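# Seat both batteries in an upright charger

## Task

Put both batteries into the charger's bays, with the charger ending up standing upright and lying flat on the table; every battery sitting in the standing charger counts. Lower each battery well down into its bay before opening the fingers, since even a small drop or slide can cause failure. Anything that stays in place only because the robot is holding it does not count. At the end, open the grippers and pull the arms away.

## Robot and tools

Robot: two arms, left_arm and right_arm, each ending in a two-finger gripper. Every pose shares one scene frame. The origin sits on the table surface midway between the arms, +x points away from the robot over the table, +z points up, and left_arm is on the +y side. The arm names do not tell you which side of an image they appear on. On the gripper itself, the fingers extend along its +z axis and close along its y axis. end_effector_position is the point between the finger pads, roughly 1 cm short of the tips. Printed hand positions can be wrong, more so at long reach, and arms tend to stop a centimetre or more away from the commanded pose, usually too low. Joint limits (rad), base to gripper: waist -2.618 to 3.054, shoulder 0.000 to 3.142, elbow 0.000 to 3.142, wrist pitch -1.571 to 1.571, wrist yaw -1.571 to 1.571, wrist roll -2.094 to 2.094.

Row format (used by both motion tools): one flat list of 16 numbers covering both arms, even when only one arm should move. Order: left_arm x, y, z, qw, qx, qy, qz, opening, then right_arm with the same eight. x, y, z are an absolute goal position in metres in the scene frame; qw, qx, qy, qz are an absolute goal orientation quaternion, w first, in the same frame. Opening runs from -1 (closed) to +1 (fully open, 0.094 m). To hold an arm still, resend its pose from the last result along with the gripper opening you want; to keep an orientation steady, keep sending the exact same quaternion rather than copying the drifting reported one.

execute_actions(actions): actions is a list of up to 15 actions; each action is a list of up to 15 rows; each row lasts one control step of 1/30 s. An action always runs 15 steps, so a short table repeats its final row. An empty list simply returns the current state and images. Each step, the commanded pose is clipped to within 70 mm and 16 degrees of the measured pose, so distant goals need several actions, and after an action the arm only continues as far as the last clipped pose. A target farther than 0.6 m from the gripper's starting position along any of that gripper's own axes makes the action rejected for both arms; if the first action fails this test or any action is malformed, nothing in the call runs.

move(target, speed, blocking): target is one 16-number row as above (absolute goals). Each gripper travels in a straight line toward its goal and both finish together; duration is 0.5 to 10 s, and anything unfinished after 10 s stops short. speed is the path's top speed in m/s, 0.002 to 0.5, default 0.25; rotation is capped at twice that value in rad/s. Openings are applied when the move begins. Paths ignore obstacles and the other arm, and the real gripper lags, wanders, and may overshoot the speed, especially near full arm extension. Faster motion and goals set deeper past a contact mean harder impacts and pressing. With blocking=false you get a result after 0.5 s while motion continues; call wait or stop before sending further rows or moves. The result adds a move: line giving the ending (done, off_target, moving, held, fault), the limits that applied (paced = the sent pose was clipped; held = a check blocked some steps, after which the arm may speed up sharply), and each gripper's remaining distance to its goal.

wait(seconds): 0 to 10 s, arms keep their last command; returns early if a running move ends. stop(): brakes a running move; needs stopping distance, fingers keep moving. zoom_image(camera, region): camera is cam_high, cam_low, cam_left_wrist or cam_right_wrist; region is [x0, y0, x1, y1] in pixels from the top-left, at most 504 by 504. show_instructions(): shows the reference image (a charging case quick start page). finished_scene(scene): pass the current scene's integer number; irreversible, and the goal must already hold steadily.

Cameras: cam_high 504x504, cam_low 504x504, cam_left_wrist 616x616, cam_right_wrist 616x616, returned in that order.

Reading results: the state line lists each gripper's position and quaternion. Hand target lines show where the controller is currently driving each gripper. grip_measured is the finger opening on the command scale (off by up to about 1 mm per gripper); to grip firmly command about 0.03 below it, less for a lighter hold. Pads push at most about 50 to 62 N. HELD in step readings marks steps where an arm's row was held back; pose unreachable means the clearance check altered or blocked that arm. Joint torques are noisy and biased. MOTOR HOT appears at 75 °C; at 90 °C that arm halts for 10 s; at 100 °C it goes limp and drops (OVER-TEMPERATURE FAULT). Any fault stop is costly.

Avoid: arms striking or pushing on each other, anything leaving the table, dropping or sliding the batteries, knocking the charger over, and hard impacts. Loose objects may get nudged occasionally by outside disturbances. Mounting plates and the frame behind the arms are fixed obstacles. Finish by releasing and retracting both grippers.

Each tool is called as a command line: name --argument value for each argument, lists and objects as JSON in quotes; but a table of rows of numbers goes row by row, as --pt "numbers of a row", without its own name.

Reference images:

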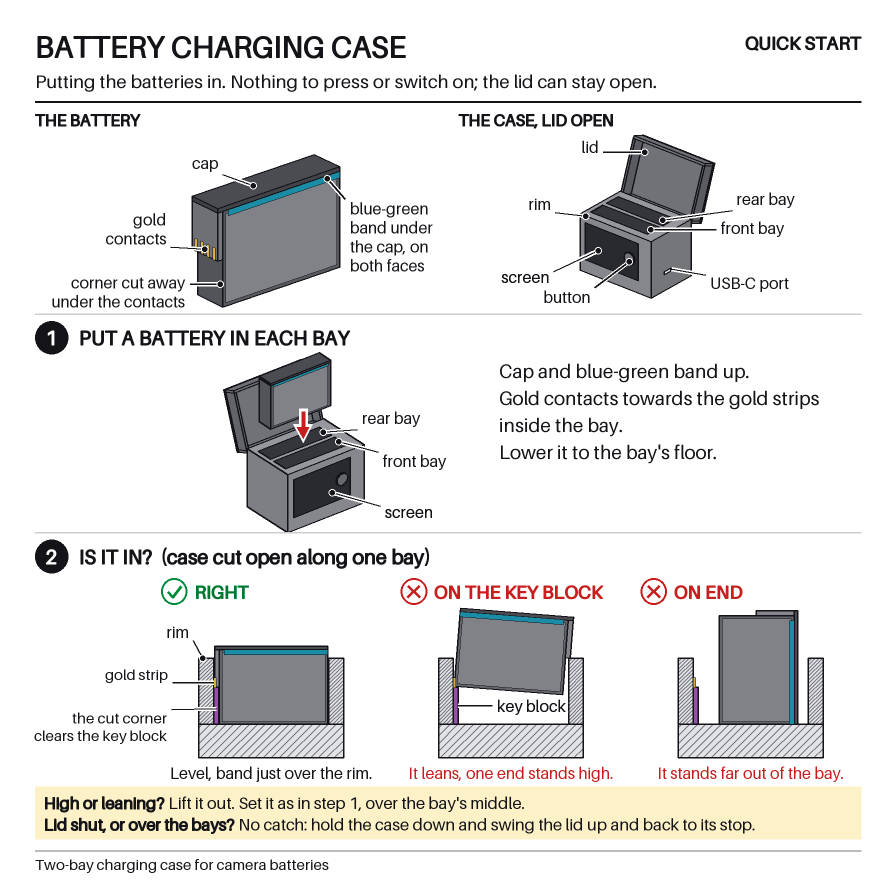

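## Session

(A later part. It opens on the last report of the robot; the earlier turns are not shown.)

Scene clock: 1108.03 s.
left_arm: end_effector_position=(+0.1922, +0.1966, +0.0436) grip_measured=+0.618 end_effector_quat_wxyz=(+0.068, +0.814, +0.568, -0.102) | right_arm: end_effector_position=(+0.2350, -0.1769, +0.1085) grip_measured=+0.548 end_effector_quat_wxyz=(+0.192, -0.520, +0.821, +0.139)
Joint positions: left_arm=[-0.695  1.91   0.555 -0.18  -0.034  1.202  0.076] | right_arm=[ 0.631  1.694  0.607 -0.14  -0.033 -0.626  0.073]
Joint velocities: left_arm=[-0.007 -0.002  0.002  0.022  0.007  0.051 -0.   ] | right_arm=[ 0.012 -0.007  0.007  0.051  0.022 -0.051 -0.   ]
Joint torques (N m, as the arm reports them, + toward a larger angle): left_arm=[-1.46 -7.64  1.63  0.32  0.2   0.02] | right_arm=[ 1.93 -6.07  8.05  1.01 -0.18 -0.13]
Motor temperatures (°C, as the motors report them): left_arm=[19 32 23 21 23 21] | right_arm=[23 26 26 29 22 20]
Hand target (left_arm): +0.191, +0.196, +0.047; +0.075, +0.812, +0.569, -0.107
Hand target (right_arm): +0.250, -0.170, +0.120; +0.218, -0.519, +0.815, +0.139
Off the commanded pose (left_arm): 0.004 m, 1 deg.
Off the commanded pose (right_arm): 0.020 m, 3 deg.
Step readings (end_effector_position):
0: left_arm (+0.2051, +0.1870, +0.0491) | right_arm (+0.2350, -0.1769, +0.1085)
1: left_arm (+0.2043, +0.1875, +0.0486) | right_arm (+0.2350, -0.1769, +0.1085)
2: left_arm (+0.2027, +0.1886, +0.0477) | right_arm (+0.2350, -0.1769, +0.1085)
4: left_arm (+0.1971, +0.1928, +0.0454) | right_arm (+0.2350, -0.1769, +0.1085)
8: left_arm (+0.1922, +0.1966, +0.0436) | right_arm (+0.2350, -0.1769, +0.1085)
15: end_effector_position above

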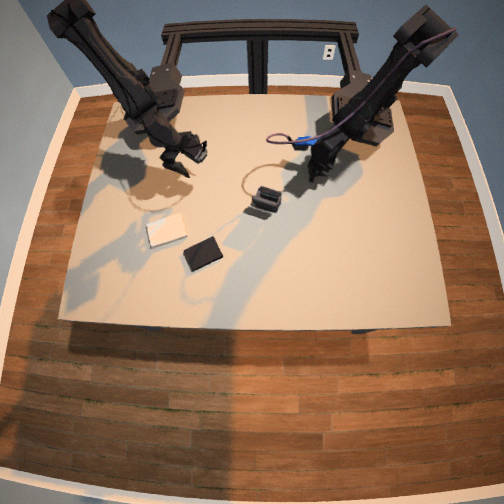

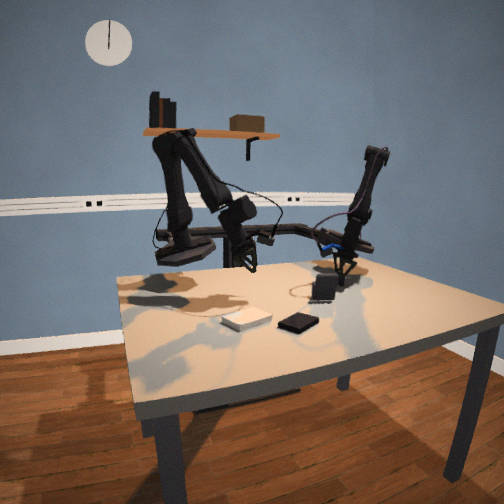

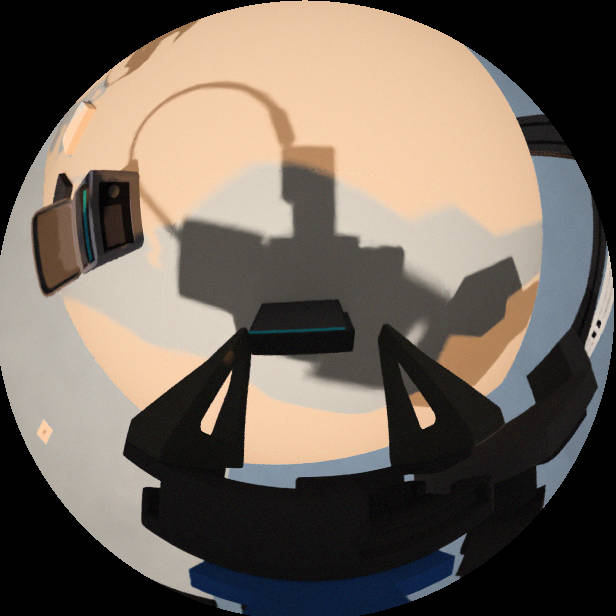

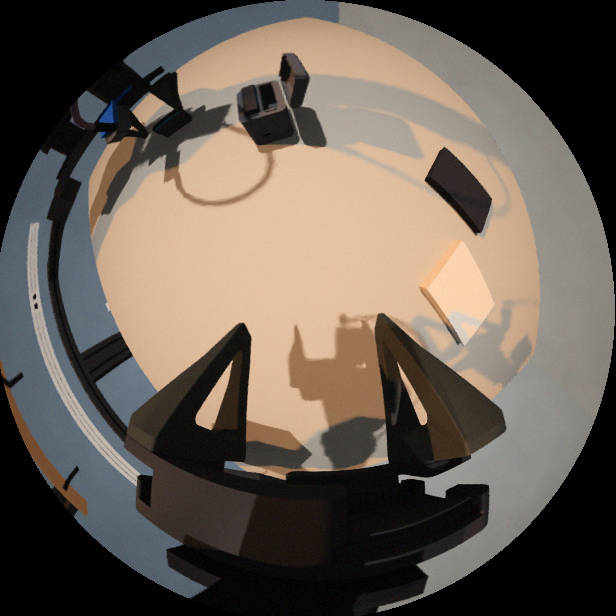

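execute_actions --actions '[[[0.1985,0.1905,0.049,0.075,0.812,0.569,-0.107,0.62,0.25,-0.17,0.12,0.218,-0.519,0.815,0.139,0.55]]]'

zoom_image --camera "cam_left_wrist" --region '[200,220,430,420]'

zoom_image --camera "cam_right_wrist" --region '[60,40,260,180]'

Scene clock: 1116.77 s.
left_arm: end_effector_position=(+0.1916, +0.1971, +0.0436) grip_measured=+0.618 end_effector_quat_wxyz=(+0.066, +0.814, +0.568, -0.102) | right_arm: end_effector_position=(+0.2350, -0.1769, +0.1085) grip_measured=+0.548 end_effector_quat_wxyz=(+0.192, -0.520, +0.821, +0.139)
Joint positions: left_arm=[-0.695  1.91   0.555 -0.183 -0.034  1.202  0.076] | right_arm=[ 0.631  1.694  0.607 -0.14  -0.033 -0.626  0.073]
Joint velocities: left_arm=[ 0.007  0.007 -0.007  0.022 -0.007 -0.037 -0.001] | right_arm=[-0.022 -0.002 -0.007  0.007 -0.037  0.007 -0.001]
Joint torques (N m, as the arm reports them, + toward a larger angle): left_arm=[-1.34 -6.36  4.18  0.08  0.17  0.03] | right_arm=[ 1.95 -6.09  8.19  1.04 -0.17 -0.11]
Motor temperatures (°C, as the motors report them): left_arm=[19 32 23 21 23 21] | right_arm=[23 25 26 29 22 20]
Hand target (left_arm): +0.198, +0.191, +0.049; +0.075, +0.812, +0.569, -0.107
Hand target (right_arm): +0.250, -0.170, +0.120; +0.218, -0.519, +0.815, +0.139
Off the commanded pose (left_arm): 0.011 m, 1 deg.
Off the commanded pose (right_arm): 0.020 m, 3 deg.
Step readings (end_effector_position):
0: left_arm (+0.1922, +0.1966, +0.0436) | right_arm (+0.2350, -0.1769, +0.1085)
1: left_arm (+0.1921, +0.1967, +0.0436) | right_arm (+0.2350, -0.1769, +0.1085)
2: left_arm (+0.1918, +0.1970, +0.0436) | right_arm (+0.2350, -0.1769, +0.1085)
4: left_arm (+0.1916, +0.1971, +0.0436) | right_arm (+0.2350, -0.1769, +0.1085)
8: left_arm (+0.1916, +0.1971, +0.0436) | right_arm (+0.2350, -0.1769, +0.1085)
15: end_effector_position above

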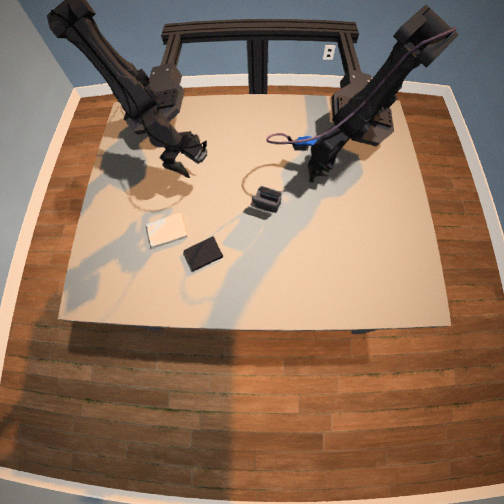

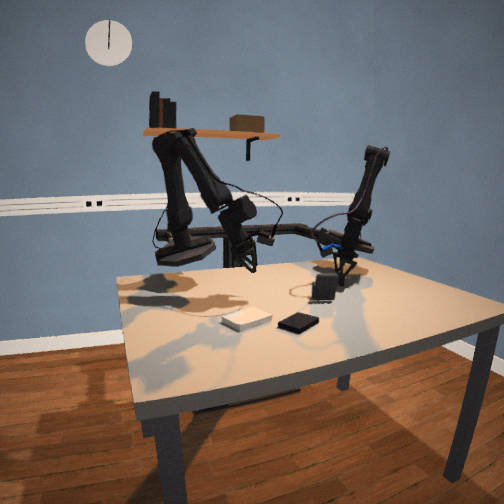

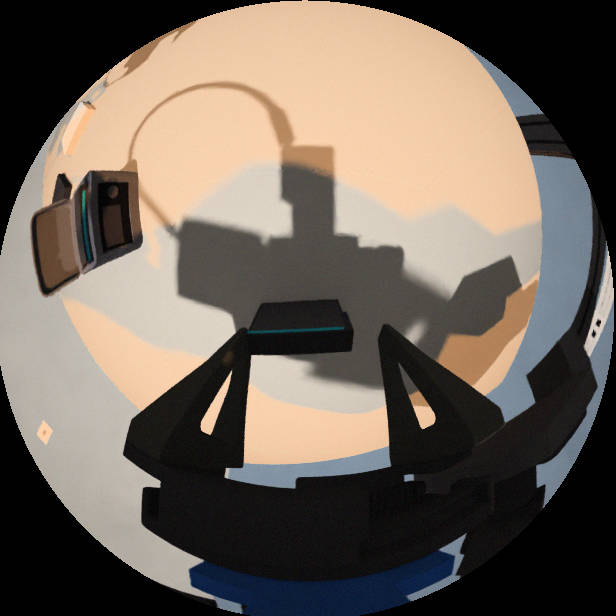

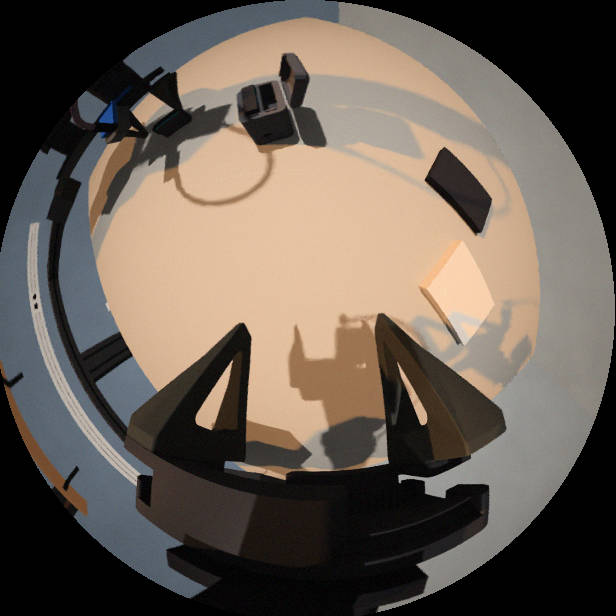

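Region (200, 220, 430, 420) of cam_left_wrist's 616x616 image, scaled by 2.191, with more detail than that image has; it fills the top 438 rows of this view, and the rest is white.

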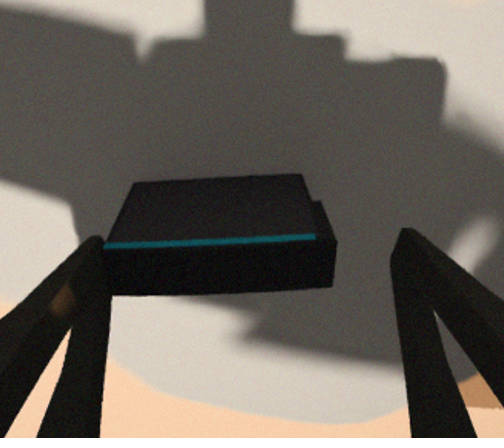

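Region (60, 40, 260, 180) of cam_right_wrist's 616x616 image, scaled by 2.520, with more detail than that image has; it fills the top 353 rows of this view, and the rest is white.

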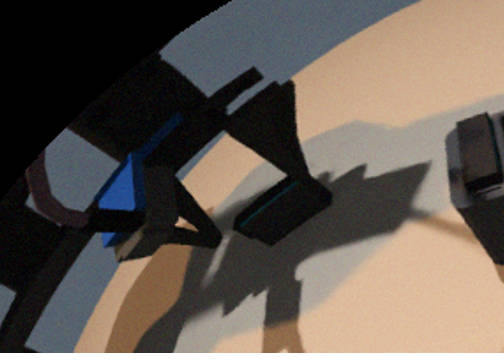

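execute_actions --actions '[[[0.204,0.186,0.053,0.075,0.812,0.569,-0.107,0.62,0.25,-0.17,0.12,0.218,-0.519,0.815,0.139,0.55]]]'

zoom_image --camera "cam_left_wrist" --region '[200,220,430,420]'

zoom_image --camera "cam_right_wrist" --region '[60,40,260,180]'

Scene clock: 1120.77 s.
left_arm: end_effector_position=(+0.1983, +0.1927, +0.0480) grip_measured=+0.619 end_effector_quat_wxyz=(+0.067, +0.814, +0.568, -0.102) | right_arm: end_effector_position=(+0.2350, -0.1769, +0.1085) grip_measured=+0.548 end_effector_quat_wxyz=(+0.192, -0.520, +0.821, +0.139)
Joint positions: left_arm=[-0.695  1.91   0.591 -0.219 -0.034  1.202  0.076] | right_arm=[ 0.631  1.694  0.607 -0.14  -0.033 -0.626  0.073]
Joint velocities: left_arm=[-0.002 -0.027 -0.007 -0.066  0.007  0.007 -0.   ] | right_arm=[ 0.012 -0.002  0.002 -0.022  0.022  0.007 -0.001]
Joint torques (N m, as the arm reports them, + toward a larger angle): left_arm=[-1.8  -6.27  4.1   0.18  0.22 -0.02] | right_arm=[ 1.93 -6.1   8.02  1.01 -0.19 -0.1 ]
Motor temperatures (°C, as the motors report them): left_arm=[19 32 23 20 23 21] | right_arm=[23 25 26 29 22 20]
Hand target (left_arm): +0.204, +0.186, +0.053; +0.075, +0.812, +0.569, -0.107
Hand target (right_arm): +0.250, -0.170, +0.120; +0.218, -0.519, +0.815, +0.139
Off the commanded pose (left_arm): 0.010 m, 1 deg.
Off the commanded pose (right_arm): 0.020 m, 3 deg.
Step readings (end_effector_position):
0: left_arm (+0.1916, +0.1971, +0.0436) | right_arm (+0.2350, -0.1769, +0.1085)
1: left_arm (+0.1918, +0.1971, +0.0441) | right_arm (+0.2350, -0.1769, +0.1085)
2: left_arm (+0.1927, +0.1966, +0.0449) | right_arm (+0.2350, -0.1769, +0.1085)
4: left_arm (+0.1964, +0.1939, +0.0467) | right_arm (+0.2350, -0.1769, +0.1085)
8: left_arm (+0.2001, +0.1911, +0.0482) | right_arm (+0.2350, -0.1769, +0.1085)
15: end_effector_position above

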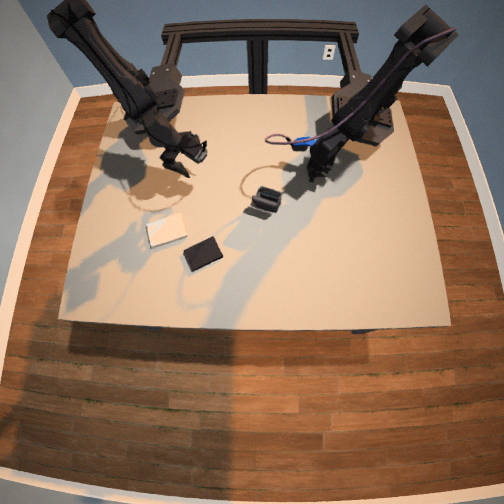

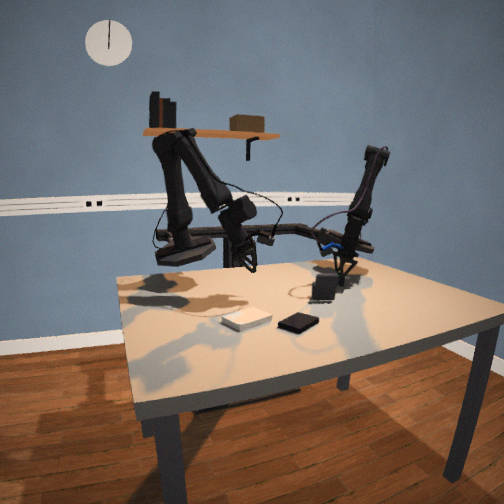

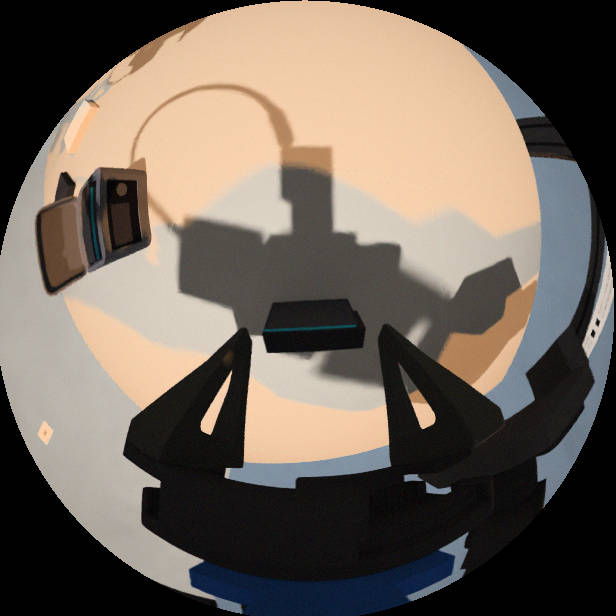

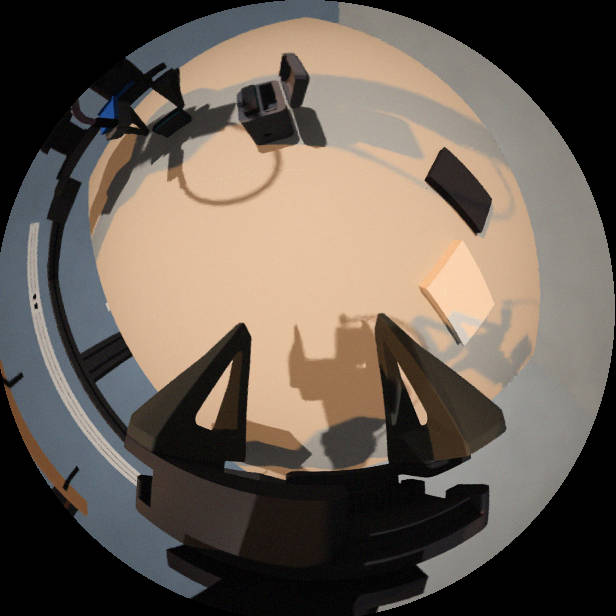

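Region (200, 220, 430, 420) of cam_left_wrist's 616x616 image, scaled by 2.191, with more detail than that image has; it fills the top 438 rows of this view, and the rest is white.

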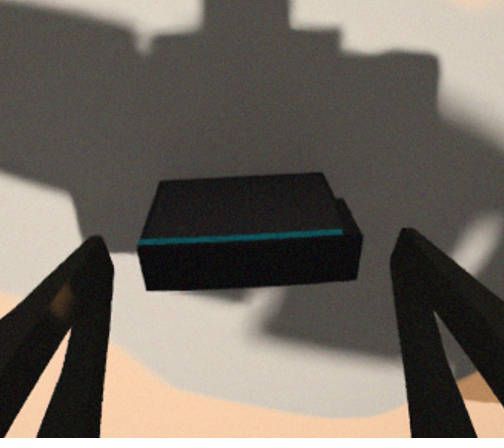

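Region (60, 40, 260, 180) of cam_right_wrist's 616x616 image, scaled by 2.520, with more detail than that image has; it fills the top 353 rows of this view, and the rest is white.

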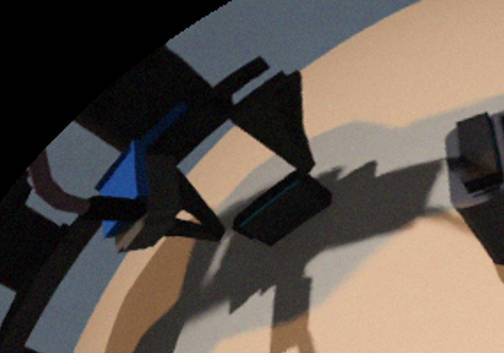

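execute_actions --actions '[[[0.204,0.186,0.053,0.075,0.812,0.569,-0.107,0.3,0.25,-0.17,0.12,0.218,-0.519,0.815,0.139,0.55]],[[0.204,0.186,0.053,0.075,0.812,0.569,-0.107,0.16,0.25,-0.17,0.12,0.218,-0.519,0.815,0.139,0.55]]]'

zoom_image --camera "cam_left_wrist" --region '[200,220,430,420]'

zoom_image --camera "cam_right_wrist" --region '[60,40,260,180]'

Scene clock: 1125.67 s.
left_arm: end_effector_position=(+0.1979, +0.1930, +0.0480) grip_measured=+0.176 end_effector_quat_wxyz=(+0.066, +0.814, +0.568, -0.103) | right_arm: end_effector_position=(+0.2350, -0.1769, +0.1085) grip_measured=+0.548 end_effector_quat_wxyz=(+0.192, -0.520, +0.821, +0.139)
Joint positions: left_arm=[-0.695  1.91   0.591 -0.222 -0.034  1.202  0.055] | right_arm=[ 0.631  1.694  0.607 -0.14  -0.033 -0.626  0.073]
Joint velocities: left_arm=[-0.012  0.007 -0.002 -0.007  0.037 -0.007  0.   ] | right_arm=[-0.007  0.002  0.007 -0.022  0.007 -0.095  0.   ]
Joint torques (N m, as the arm reports them, + toward a larger angle): left_arm=[-1.65 -6.4   3.91  0.13  0.18  0.02] | right_arm=[ 2.02 -6.03  8.02  1.03 -0.18 -0.11]
Motor temperatures (°C, as the motors report them): left_arm=[19 32 23 20 23 21] | right_arm=[23 25 26 29 22 20]
Hand target (left_arm): +0.204, +0.186, +0.053; +0.075, +0.812, +0.569, -0.107
Hand target (right_arm): +0.250, -0.170, +0.120; +0.218, -0.519, +0.815, +0.139
Off the commanded pose (left_arm): 0.011 m, 1 deg.
Off the commanded pose (right_arm): 0.020 m, 3 deg.
Step readings (end_effector_position; steps 1 to 15: 1st action; 16 to 30: 2nd action):
0: left_arm (+0.1979, +0.1930, +0.0480) | right_arm (+0.2350, -0.1769, +0.1085)
1: left_arm (+0.1979, +0.1930, +0.0480) | right_arm (+0.2350, -0.1769, +0.1085)
2: left_arm (+0.1979, +0.1930, +0.0480) | right_arm (+0.2350, -0.1769, +0.1085)
4: left_arm (+0.1979, +0.1930, +0.0480) | right_arm (+0.2350, -0.1769, +0.1085)
8: left_arm (+0.1979, +0.1930, +0.0480) | right_arm (+0.2350, -0.1769, +0.1085)
15: left_arm (+0.1979, +0.1930, +0.0480) | right_arm (+0.2350, -0.1769, +0.1085)
16: left_arm (+0.1979, +0.1930, +0.0480) | right_arm (+0.2350, -0.1769, +0.1085)
17: left_arm (+0.1979, +0.1930, +0.0480) | right_arm (+0.2350, -0.1769, +0.1085)
19: left_arm (+0.1979, +0.1930, +0.0480) | right_arm (+0.2350, -0.1769, +0.1085)
23: left_arm (+0.1979, +0.1930, +0.0480) | right_arm (+0.2350, -0.1769, +0.1085)
30: end_effector_position above

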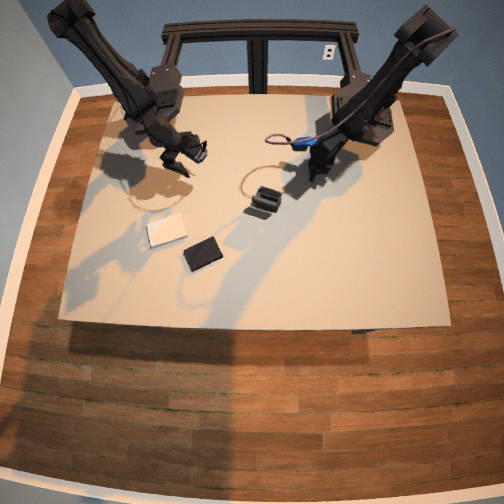

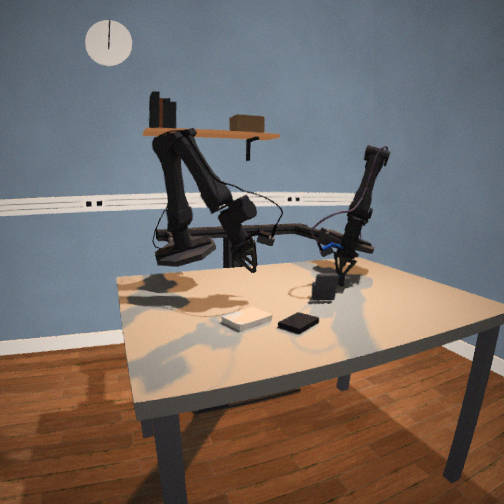

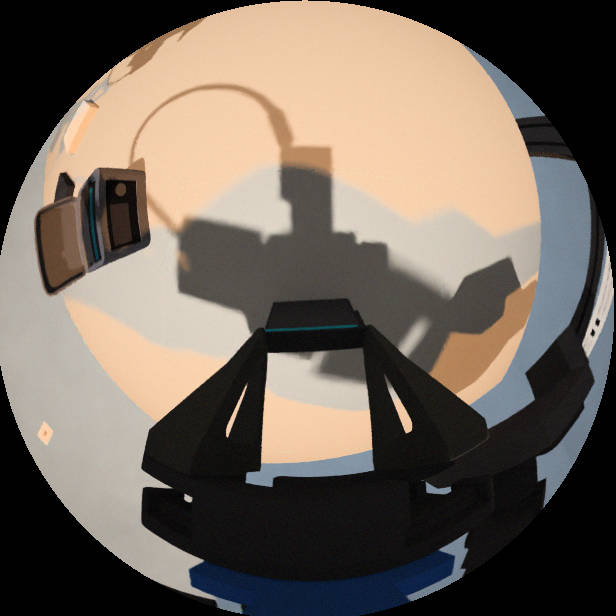

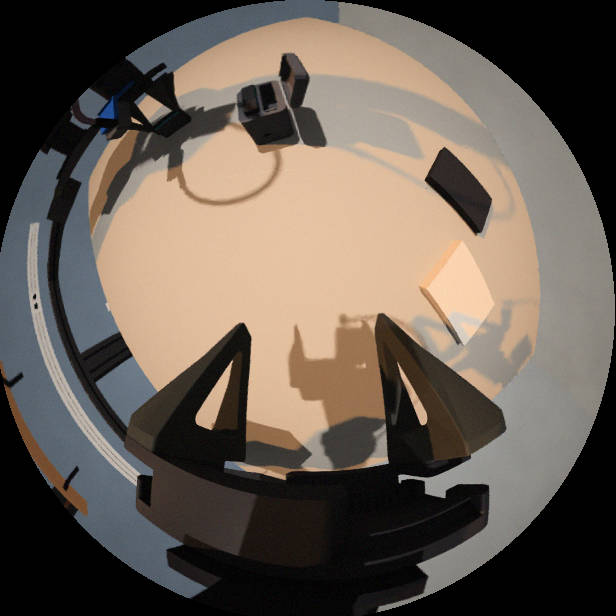

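Region (200, 220, 430, 420) of cam_left_wrist's 616x616 image, scaled by 2.191, with more detail than that image has; it fills the top 438 rows of this view, and the rest is white.

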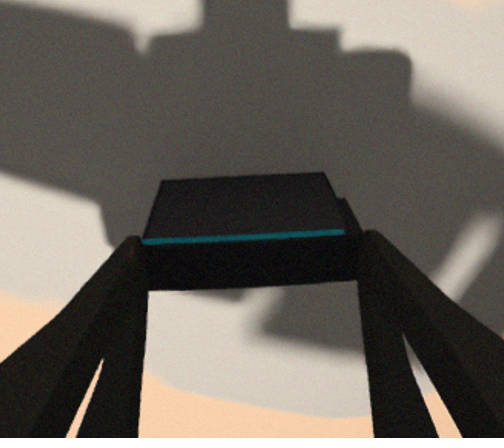

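Region (60, 40, 260, 180) of cam_right_wrist's 616x616 image, scaled by 2.520, with more detail than that image has; it fills the top 353 rows of this view, and the rest is white.

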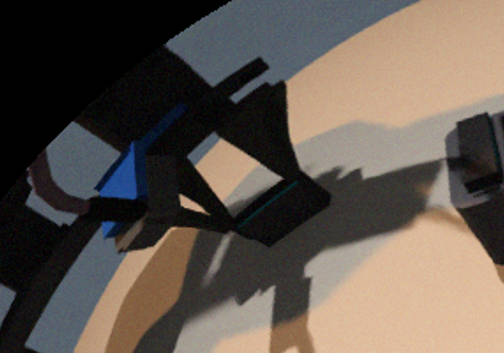

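execute_actions --actions '[[[0.204,0.186,0.053,0.075,0.812,0.569,-0.107,0.6,0.25,-0.17,0.12,0.218,-0.519,0.815,0.139,0.55]],[[0.200,0.190,0.043,0.075,0.812,0.569,-0.107,0.6,0.25,-0.17,0.12,0.218,-0.519,0.815,0.139,0.55]]]'

zoom_image --camera "cam_left_wrist" --region '[200,220,430,420]'

Scene clock: 1130.83 s.
left_arm: end_effector_position=(+0.2019, +0.1902, +0.0451) grip_measured=+0.598 end_effector_quat_wxyz=(+0.074, +0.812, +0.569, -0.100) | right_arm: end_effector_position=(+0.2350, -0.1769, +0.1085) grip_measured=+0.548 end_effector_quat_wxyz=(+0.192, -0.520, +0.821, +0.139)
Joint positions: left_arm=[-0.69   1.925  0.591 -0.189 -0.034  1.206  0.075] | right_arm=[ 0.631  1.694  0.607 -0.14  -0.033 -0.626  0.073]
Joint velocities: left_arm=[-0.007  0.002 -0.012  0.022 -0.022 -0.066 -0.001] | right_arm=[-0.012  0.002  0.007 -0.051  0.007 -0.022 -0.002]
Joint torques (N m, as the arm reports them, + toward a larger angle): left_arm=[-1.15 -5.2   2.04  0.39  0.2   0.06] | right_arm=[ 1.96 -6.06  8.11  1.04 -0.22 -0.1 ]
Motor temperatures (°C, as the motors report them): left_arm=[19 32 23 20 23 21] | right_arm=[23 25 26 29 22 20]
Hand target (left_arm): +0.200, +0.190, +0.043; +0.075, +0.812, +0.569, -0.107
Hand target (right_arm): +0.250, -0.170, +0.120; +0.218, -0.519, +0.815, +0.139
Off the commanded pose (left_arm): 0.003 m, 1 deg.
Off the commanded pose (right_arm): 0.020 m, 3 deg.
Step readings (end_effector_position; steps 1 to 15: 1st action; 16 to 30: 2nd action):
0: left_arm (+0.1979, +0.1930, +0.0480) | right_arm (+0.2350, -0.1769, +0.1085)
1: left_arm (+0.1978, +0.1931, +0.0479) | right_arm (+0.2350, -0.1769, +0.1085)
2: left_arm (+0.1978, +0.1931, +0.0479) | right_arm (+0.2350, -0.1769, +0.1085)
4: left_arm (+0.1977, +0.1932, +0.0479) | right_arm (+0.2350, -0.1769, +0.1085)
8: left_arm (+0.1977, +0.1932, +0.0479) | right_arm (+0.2350, -0.1769, +0.1085)
15: left_arm (+0.1977, +0.1932, +0.0479) | right_arm (+0.2350, -0.1769, +0.1085)
16: left_arm (+0.1981, +0.1929, +0.0476) | right_arm (+0.2350, -0.1769, +0.1085)
17: left_arm (+0.1988, +0.1924, +0.0469) | right_arm (+0.2350, -0.1769, +0.1085)
19: left_arm (+0.1996, +0.1920, +0.0456) | right_arm (+0.2350, -0.1769, +0.1085)
23: left_arm (+0.2008, +0.1911, +0.0450) | right_arm (+0.2350, -0.1769, +0.1085)
30: end_effector_position above

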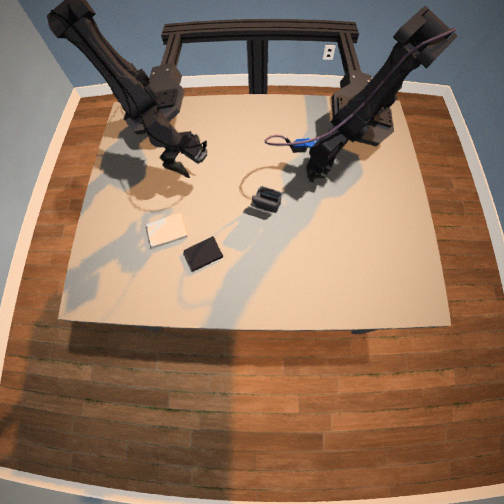

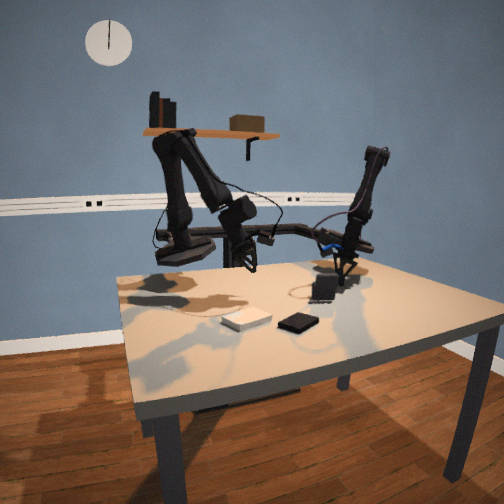

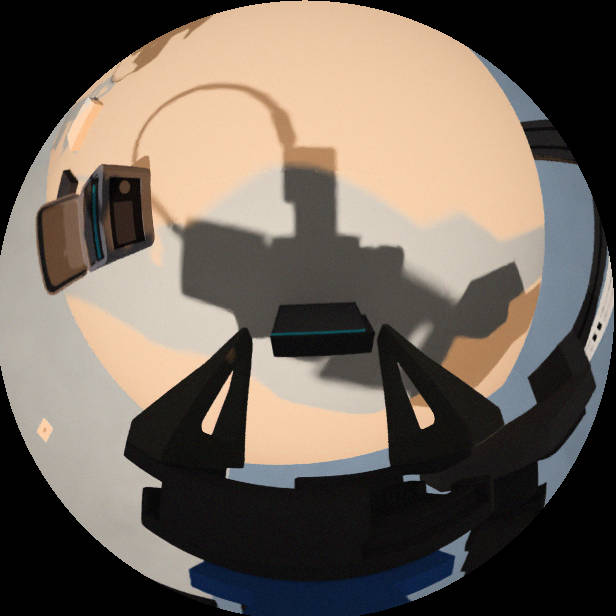

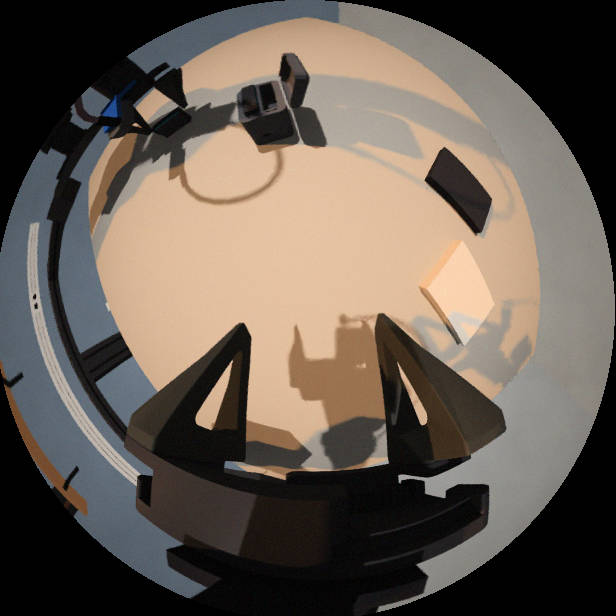

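Region (200, 220, 430, 420) of cam_left_wrist's 616x616 image, scaled by 2.191, with more detail than that image has; it fills the top 438 rows of this view, and the rest is white.

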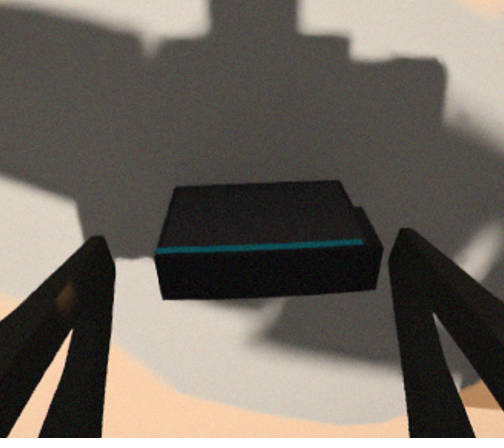

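execute_actions --actions '[[[0.200,0.190,0.043,0.075,0.812,0.569,-0.107,0.35,0.25,-0.17,0.12,0.218,-0.519,0.815,0.139,0.55]],[[0.200,0.190,0.043,0.075,0.812,0.569,-0.107,0.25,0.25,-0.17,0.12,0.218,-0.519,0.815,0.139,0.55]],[[0.200,0.190,0.043,0.075,0.812,0.569,-0.107,0.16,0.25,-0.17,0.12,0.218,-0.519,0.815,0.139,0.55]]]'

zoom_image --camera "cam_left_wrist" --region '[200,220,430,420]'

zoom_image --camera "cam_right_wrist" --region '[60,40,260,180]'

Scene clock: 1143.73 s.
left_arm: end_effector_position=(+0.2021, +0.1899, +0.0452) grip_measured=+0.181 end_effector_quat_wxyz=(+0.075, +0.813, +0.569, -0.100) | right_arm: end_effector_position=(+0.2350, -0.1769, +0.1085) grip_measured=+0.548 end_effector_quat_wxyz=(+0.192, -0.520, +0.821, +0.139)
Joint positions: left_arm=[-0.69   1.925  0.591 -0.188 -0.033  1.206  0.055] | right_arm=[ 0.631  1.694  0.607 -0.14  -0.033 -0.626  0.073]
Joint velocities: left_arm=[ 0.002  0.002 -0.002 -0.037  0.022  0.007 -0.001] | right_arm=[-0.017 -0.007  0.002  0.007 -0.066 -0.022  0.   ]
Joint torques (N m, as the arm reports them, + toward a larger angle): left_arm=[-1.26 -5.21  2.06  0.41  0.2   0.08] | right_arm=[ 1.95 -6.17  8.05  1.01 -0.19 -0.13]
Motor temperatures (°C, as the motors report them): left_arm=[19 31 23 20 23 21] | right_arm=[23 25 26 29 22 20]
Hand target (left_arm): +0.200, +0.190, +0.043; +0.075, +0.812, +0.569, -0.107
Hand target (right_arm): +0.250, -0.170, +0.120; +0.218, -0.519, +0.815, +0.139
Off the commanded pose (left_arm): 0.003 m, 1 deg.
Off the commanded pose (right_arm): 0.020 m, 3 deg.
Step readings (end_effector_position; steps 1 to 15: 1st action; 16 to 30: 2nd action; 31 to 45: 3rd action):
0: left_arm (+0.2021, +0.1900, +0.0451) | right_arm (+0.2350, -0.1769, +0.1085)
1: left_arm (+0.2021, +0.1900, +0.0451) | right_arm (+0.2350, -0.1769, +0.1085)
2: left_arm (+0.2021, +0.1899, +0.0452) | right_arm (+0.2350, -0.1769, +0.1085)
4: left_arm (+0.2021, +0.1899, +0.0452) | right_arm (+0.2350, -0.1769, +0.1085)
8: left_arm (+0.2021, +0.1899, +0.0452) | right_arm (+0.2350, -0.1769, +0.1085)
15: left_arm (+0.2021, +0.1899, +0.0452) | right_arm (+0.2350, -0.1769, +0.1085)
16: left_arm (+0.2021, +0.1899, +0.0452) | right_arm (+0.2350, -0.1769, +0.1085)
17: left_arm (+0.2021, +0.1899, +0.0452) | right_arm (+0.2350, -0.1769, +0.1085)
19: left_arm (+0.2021, +0.1899, +0.0452) | right_arm (+0.2350, -0.1769, +0.1085)
23: left_arm (+0.2021, +0.1899, +0.0452) | right_arm (+0.2350, -0.1769, +0.1085)
30: left_arm (+0.2021, +0.1899, +0.0452) | right_arm (+0.2350, -0.1769, +0.1085)
31: left_arm (+0.2021, +0.1899, +0.0452) | right_arm (+0.2350, -0.1769, +0.1085)
32: left_arm (+0.2021, +0.1899, +0.0452) | right_arm (+0.2350, -0.1769, +0.1085)
34: left_arm (+0.2021, +0.1899, +0.0452) | right_arm (+0.2350, -0.1769, +0.1085)
38: left_arm (+0.2021, +0.1899, +0.0452) | right_arm (+0.2350, -0.1769, +0.1085)
45: end_effector_position above

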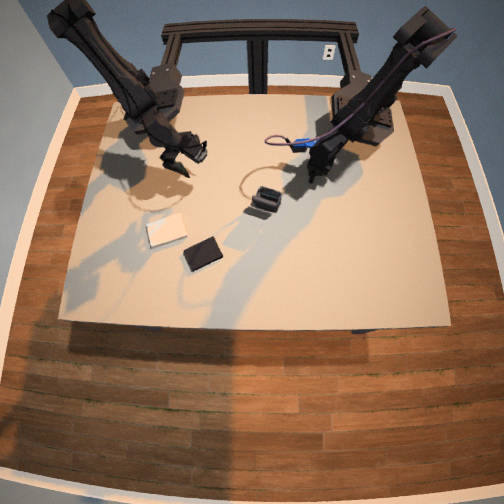

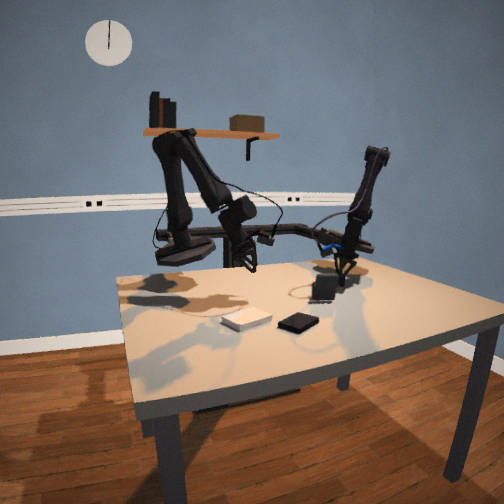

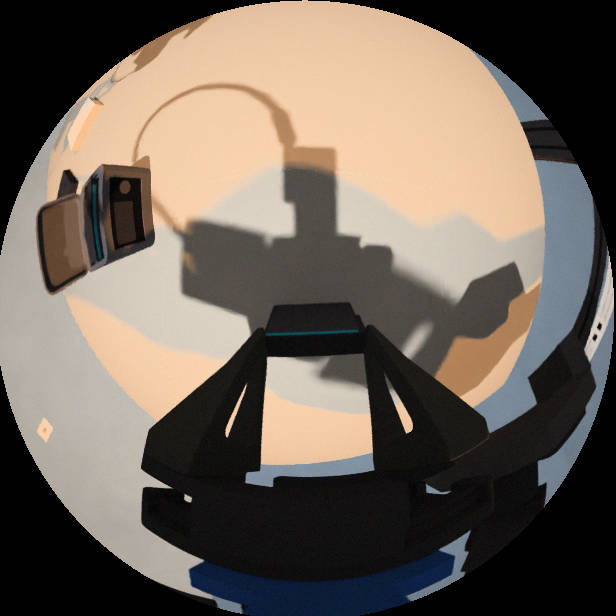

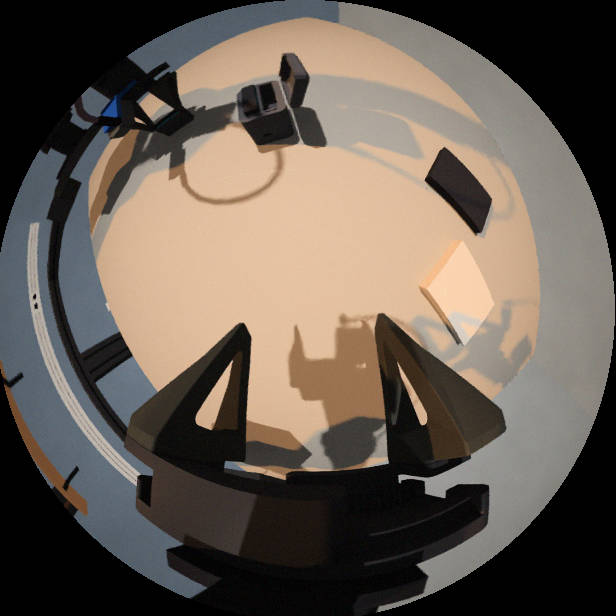

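Region (200, 220, 430, 420) of cam_left_wrist's 616x616 image, scaled by 2.191, with more detail than that image has; it fills the top 438 rows of this view, and the rest is white.

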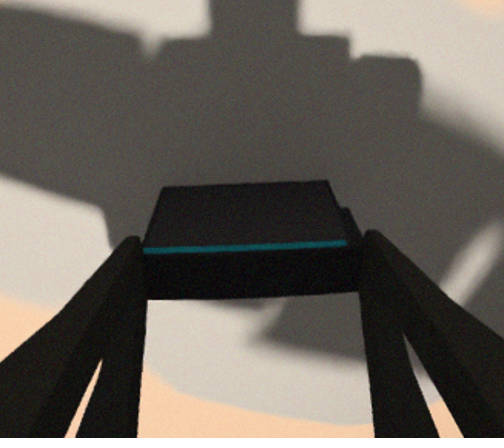

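Region (60, 40, 260, 180) of cam_right_wrist's 616x616 image, scaled by 2.520, with more detail than that image has; it fills the top 353 rows of this view, and the rest is white.

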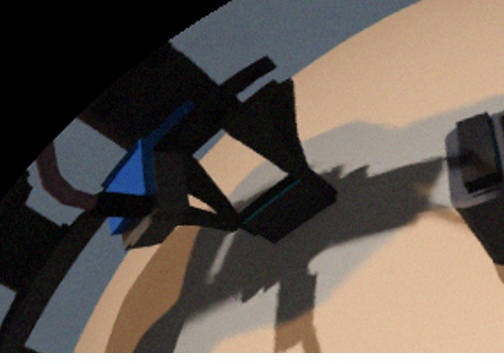

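execute_actions --actions '[[[0.200,0.190,0.043,0.075,0.812,0.569,-0.107,0.14,0.25,-0.17,0.12,0.218,-0.519,0.815,0.139,0.55]],[[0.200,0.190,0.07,0.075,0.812,0.569,-0.107,0.14,0.25,-0.17,0.12,0.218,-0.519,0.815,0.139,0.55]],[[0.200,0.190,0.10,0.075,0.812,0.569,-0.107,0.14,0.25,-0.17,0.12,0.218,-0.519,0.815,0.139,0.55]]]'

zoom_image --camera "cam_left_wrist" --region '[200,220,430,420]'

zoom_image --camera "cam_right_wrist" --region '[60,40,260,180]'

Scene clock: 1153.80 s.
left_arm: end_effector_position=(+0.1962, +0.1985, +0.0902) grip_measured=+0.181 end_effector_quat_wxyz=(+0.062, +0.812, +0.572, -0.103) | right_arm: end_effector_position=(+0.2350, -0.1769, +0.1085) grip_measured=+0.548 end_effector_quat_wxyz=(+0.192, -0.520, +0.821, +0.139)
Joint positions: left_arm=[-0.732  1.733  0.626 -0.442 -0.035  1.155  0.055] | right_arm=[ 0.631  1.694  0.607 -0.14  -0.033 -0.626  0.073]
Joint velocities: left_arm=[-0.007  0.007  0.002 -0.022  0.037  0.051  0.   ] | right_arm=[ 0.007 -0.002  0.002 -0.051 -0.081 -0.051 -0.   ]
Joint torques (N m, as the arm reports them, + toward a larger angle): left_arm=[-2.64 -6.63  4.72  0.17  0.16 -0.08] | right_arm=[ 1.96 -6.09  8.05  1.02 -0.22 -0.09]
Motor temperatures (°C, as the motors report them): left_arm=[19 31 23 20 23 21] | right_arm=[23 25 26 29 22 20]
Hand target (left_arm): +0.200, +0.190, +0.100; +0.075, +0.812, +0.569, -0.107
Hand target (right_arm): +0.250, -0.170, +0.120; +0.218, -0.519, +0.815, +0.139
Off the commanded pose (left_arm): 0.013 m, 2 deg.
Off the commanded pose (right_arm): 0.020 m, 3 deg.
Step readings (end_effector_position; steps 1 to 15: 1st action; 16 to 30: 2nd action; 31 to 45: 3rd action):
0: left_arm (+0.2021, +0.1899, +0.0452) | right_arm (+0.2350, -0.1769, +0.1085)
1: left_arm (+0.2021, +0.1899, +0.0452) | right_arm (+0.2350, -0.1769, +0.1085)
2: left_arm (+0.2021, +0.1899, +0.0452) | right_arm (+0.2350, -0.1769, +0.1085)
4: left_arm (+0.2021, +0.1899, +0.0452) | right_arm (+0.2350, -0.1769, +0.1085)
8: left_arm (+0.2021, +0.1899, +0.0452) | right_arm (+0.2350, -0.1769, +0.1085)
15: left_arm (+0.2021, +0.1899, +0.0452) | right_arm (+0.2350, -0.1769, +0.1085)
16: left_arm (+0.2018, +0.1906, +0.0467) | right_arm (+0.2350, -0.1769, +0.1085)
17: left_arm (+0.2009, +0.1922, +0.0502) | right_arm (+0.2350, -0.1769, +0.1085)
19: left_arm (+0.2022, +0.1928, +0.0577) | right_arm (+0.2350, -0.1769, +0.1085)
23: left_arm (+0.2013, +0.1945, +0.0622) | right_arm (+0.2350, -0.1769, +0.1085)
30: left_arm (+0.1968, +0.1983, +0.0616) | right_arm (+0.2350, -0.1769, +0.1085)
31: left_arm (+0.1963, +0.1989, +0.0640) | right_arm (+0.2350, -0.1769, +0.1085)
32: left_arm (+0.1947, +0.1998, +0.0689) | right_arm (+0.2350, -0.1769, +0.1085)
34: left_arm (+0.1957, +0.1977, +0.0802) | right_arm (+0.2350, -0.1769, +0.1085)
38: left_arm (+0.2014, +0.1935, +0.0907) | right_arm (+0.2350, -0.1769, +0.1085)
45: end_effector_position above

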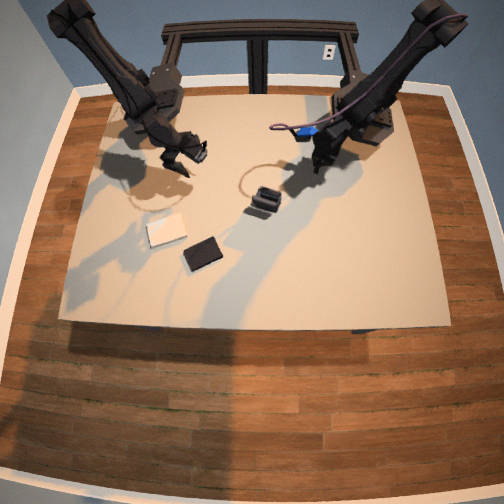

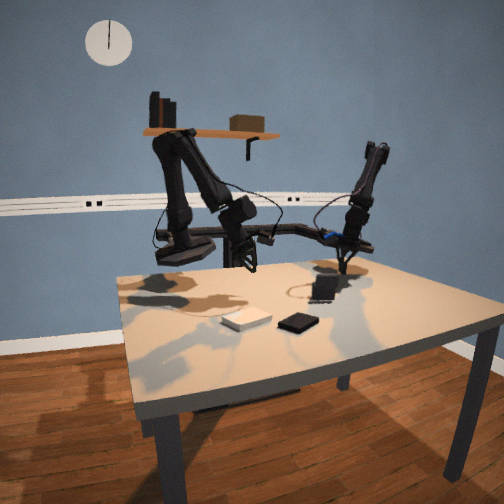

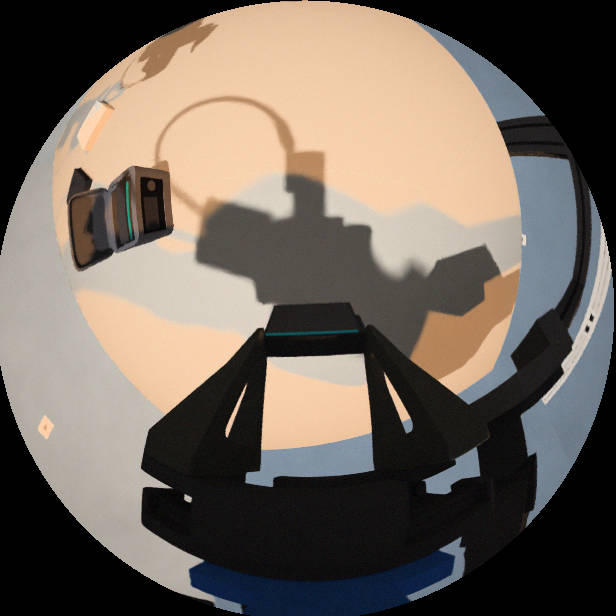

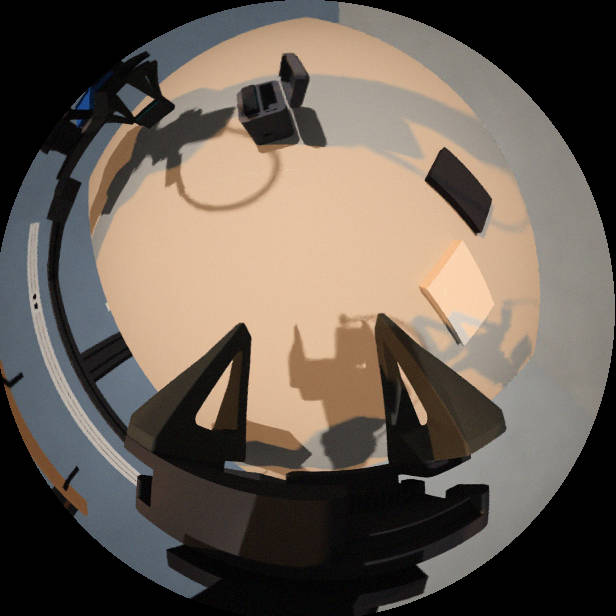

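Region (200, 220, 430, 420) of cam_left_wrist's 616x616 image, scaled by 2.191, with more detail than that image has; it fills the top 438 rows of this view, and the rest is white.

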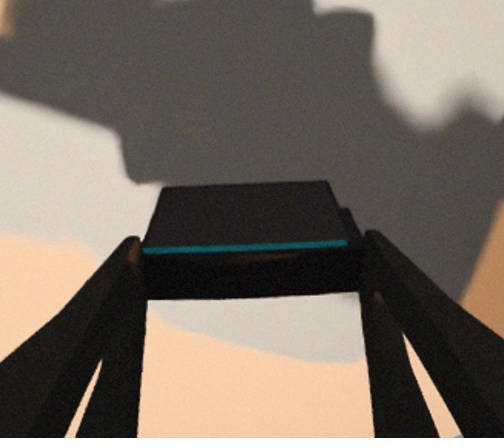

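Region (60, 40, 260, 180) of cam_right_wrist's 616x616 image, scaled by 2.520, with more detail than that image has; it fills the top 353 rows of this view, and the rest is white.

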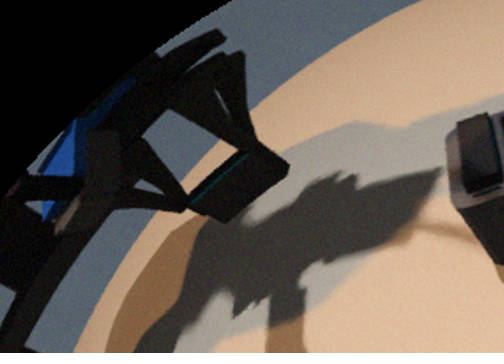

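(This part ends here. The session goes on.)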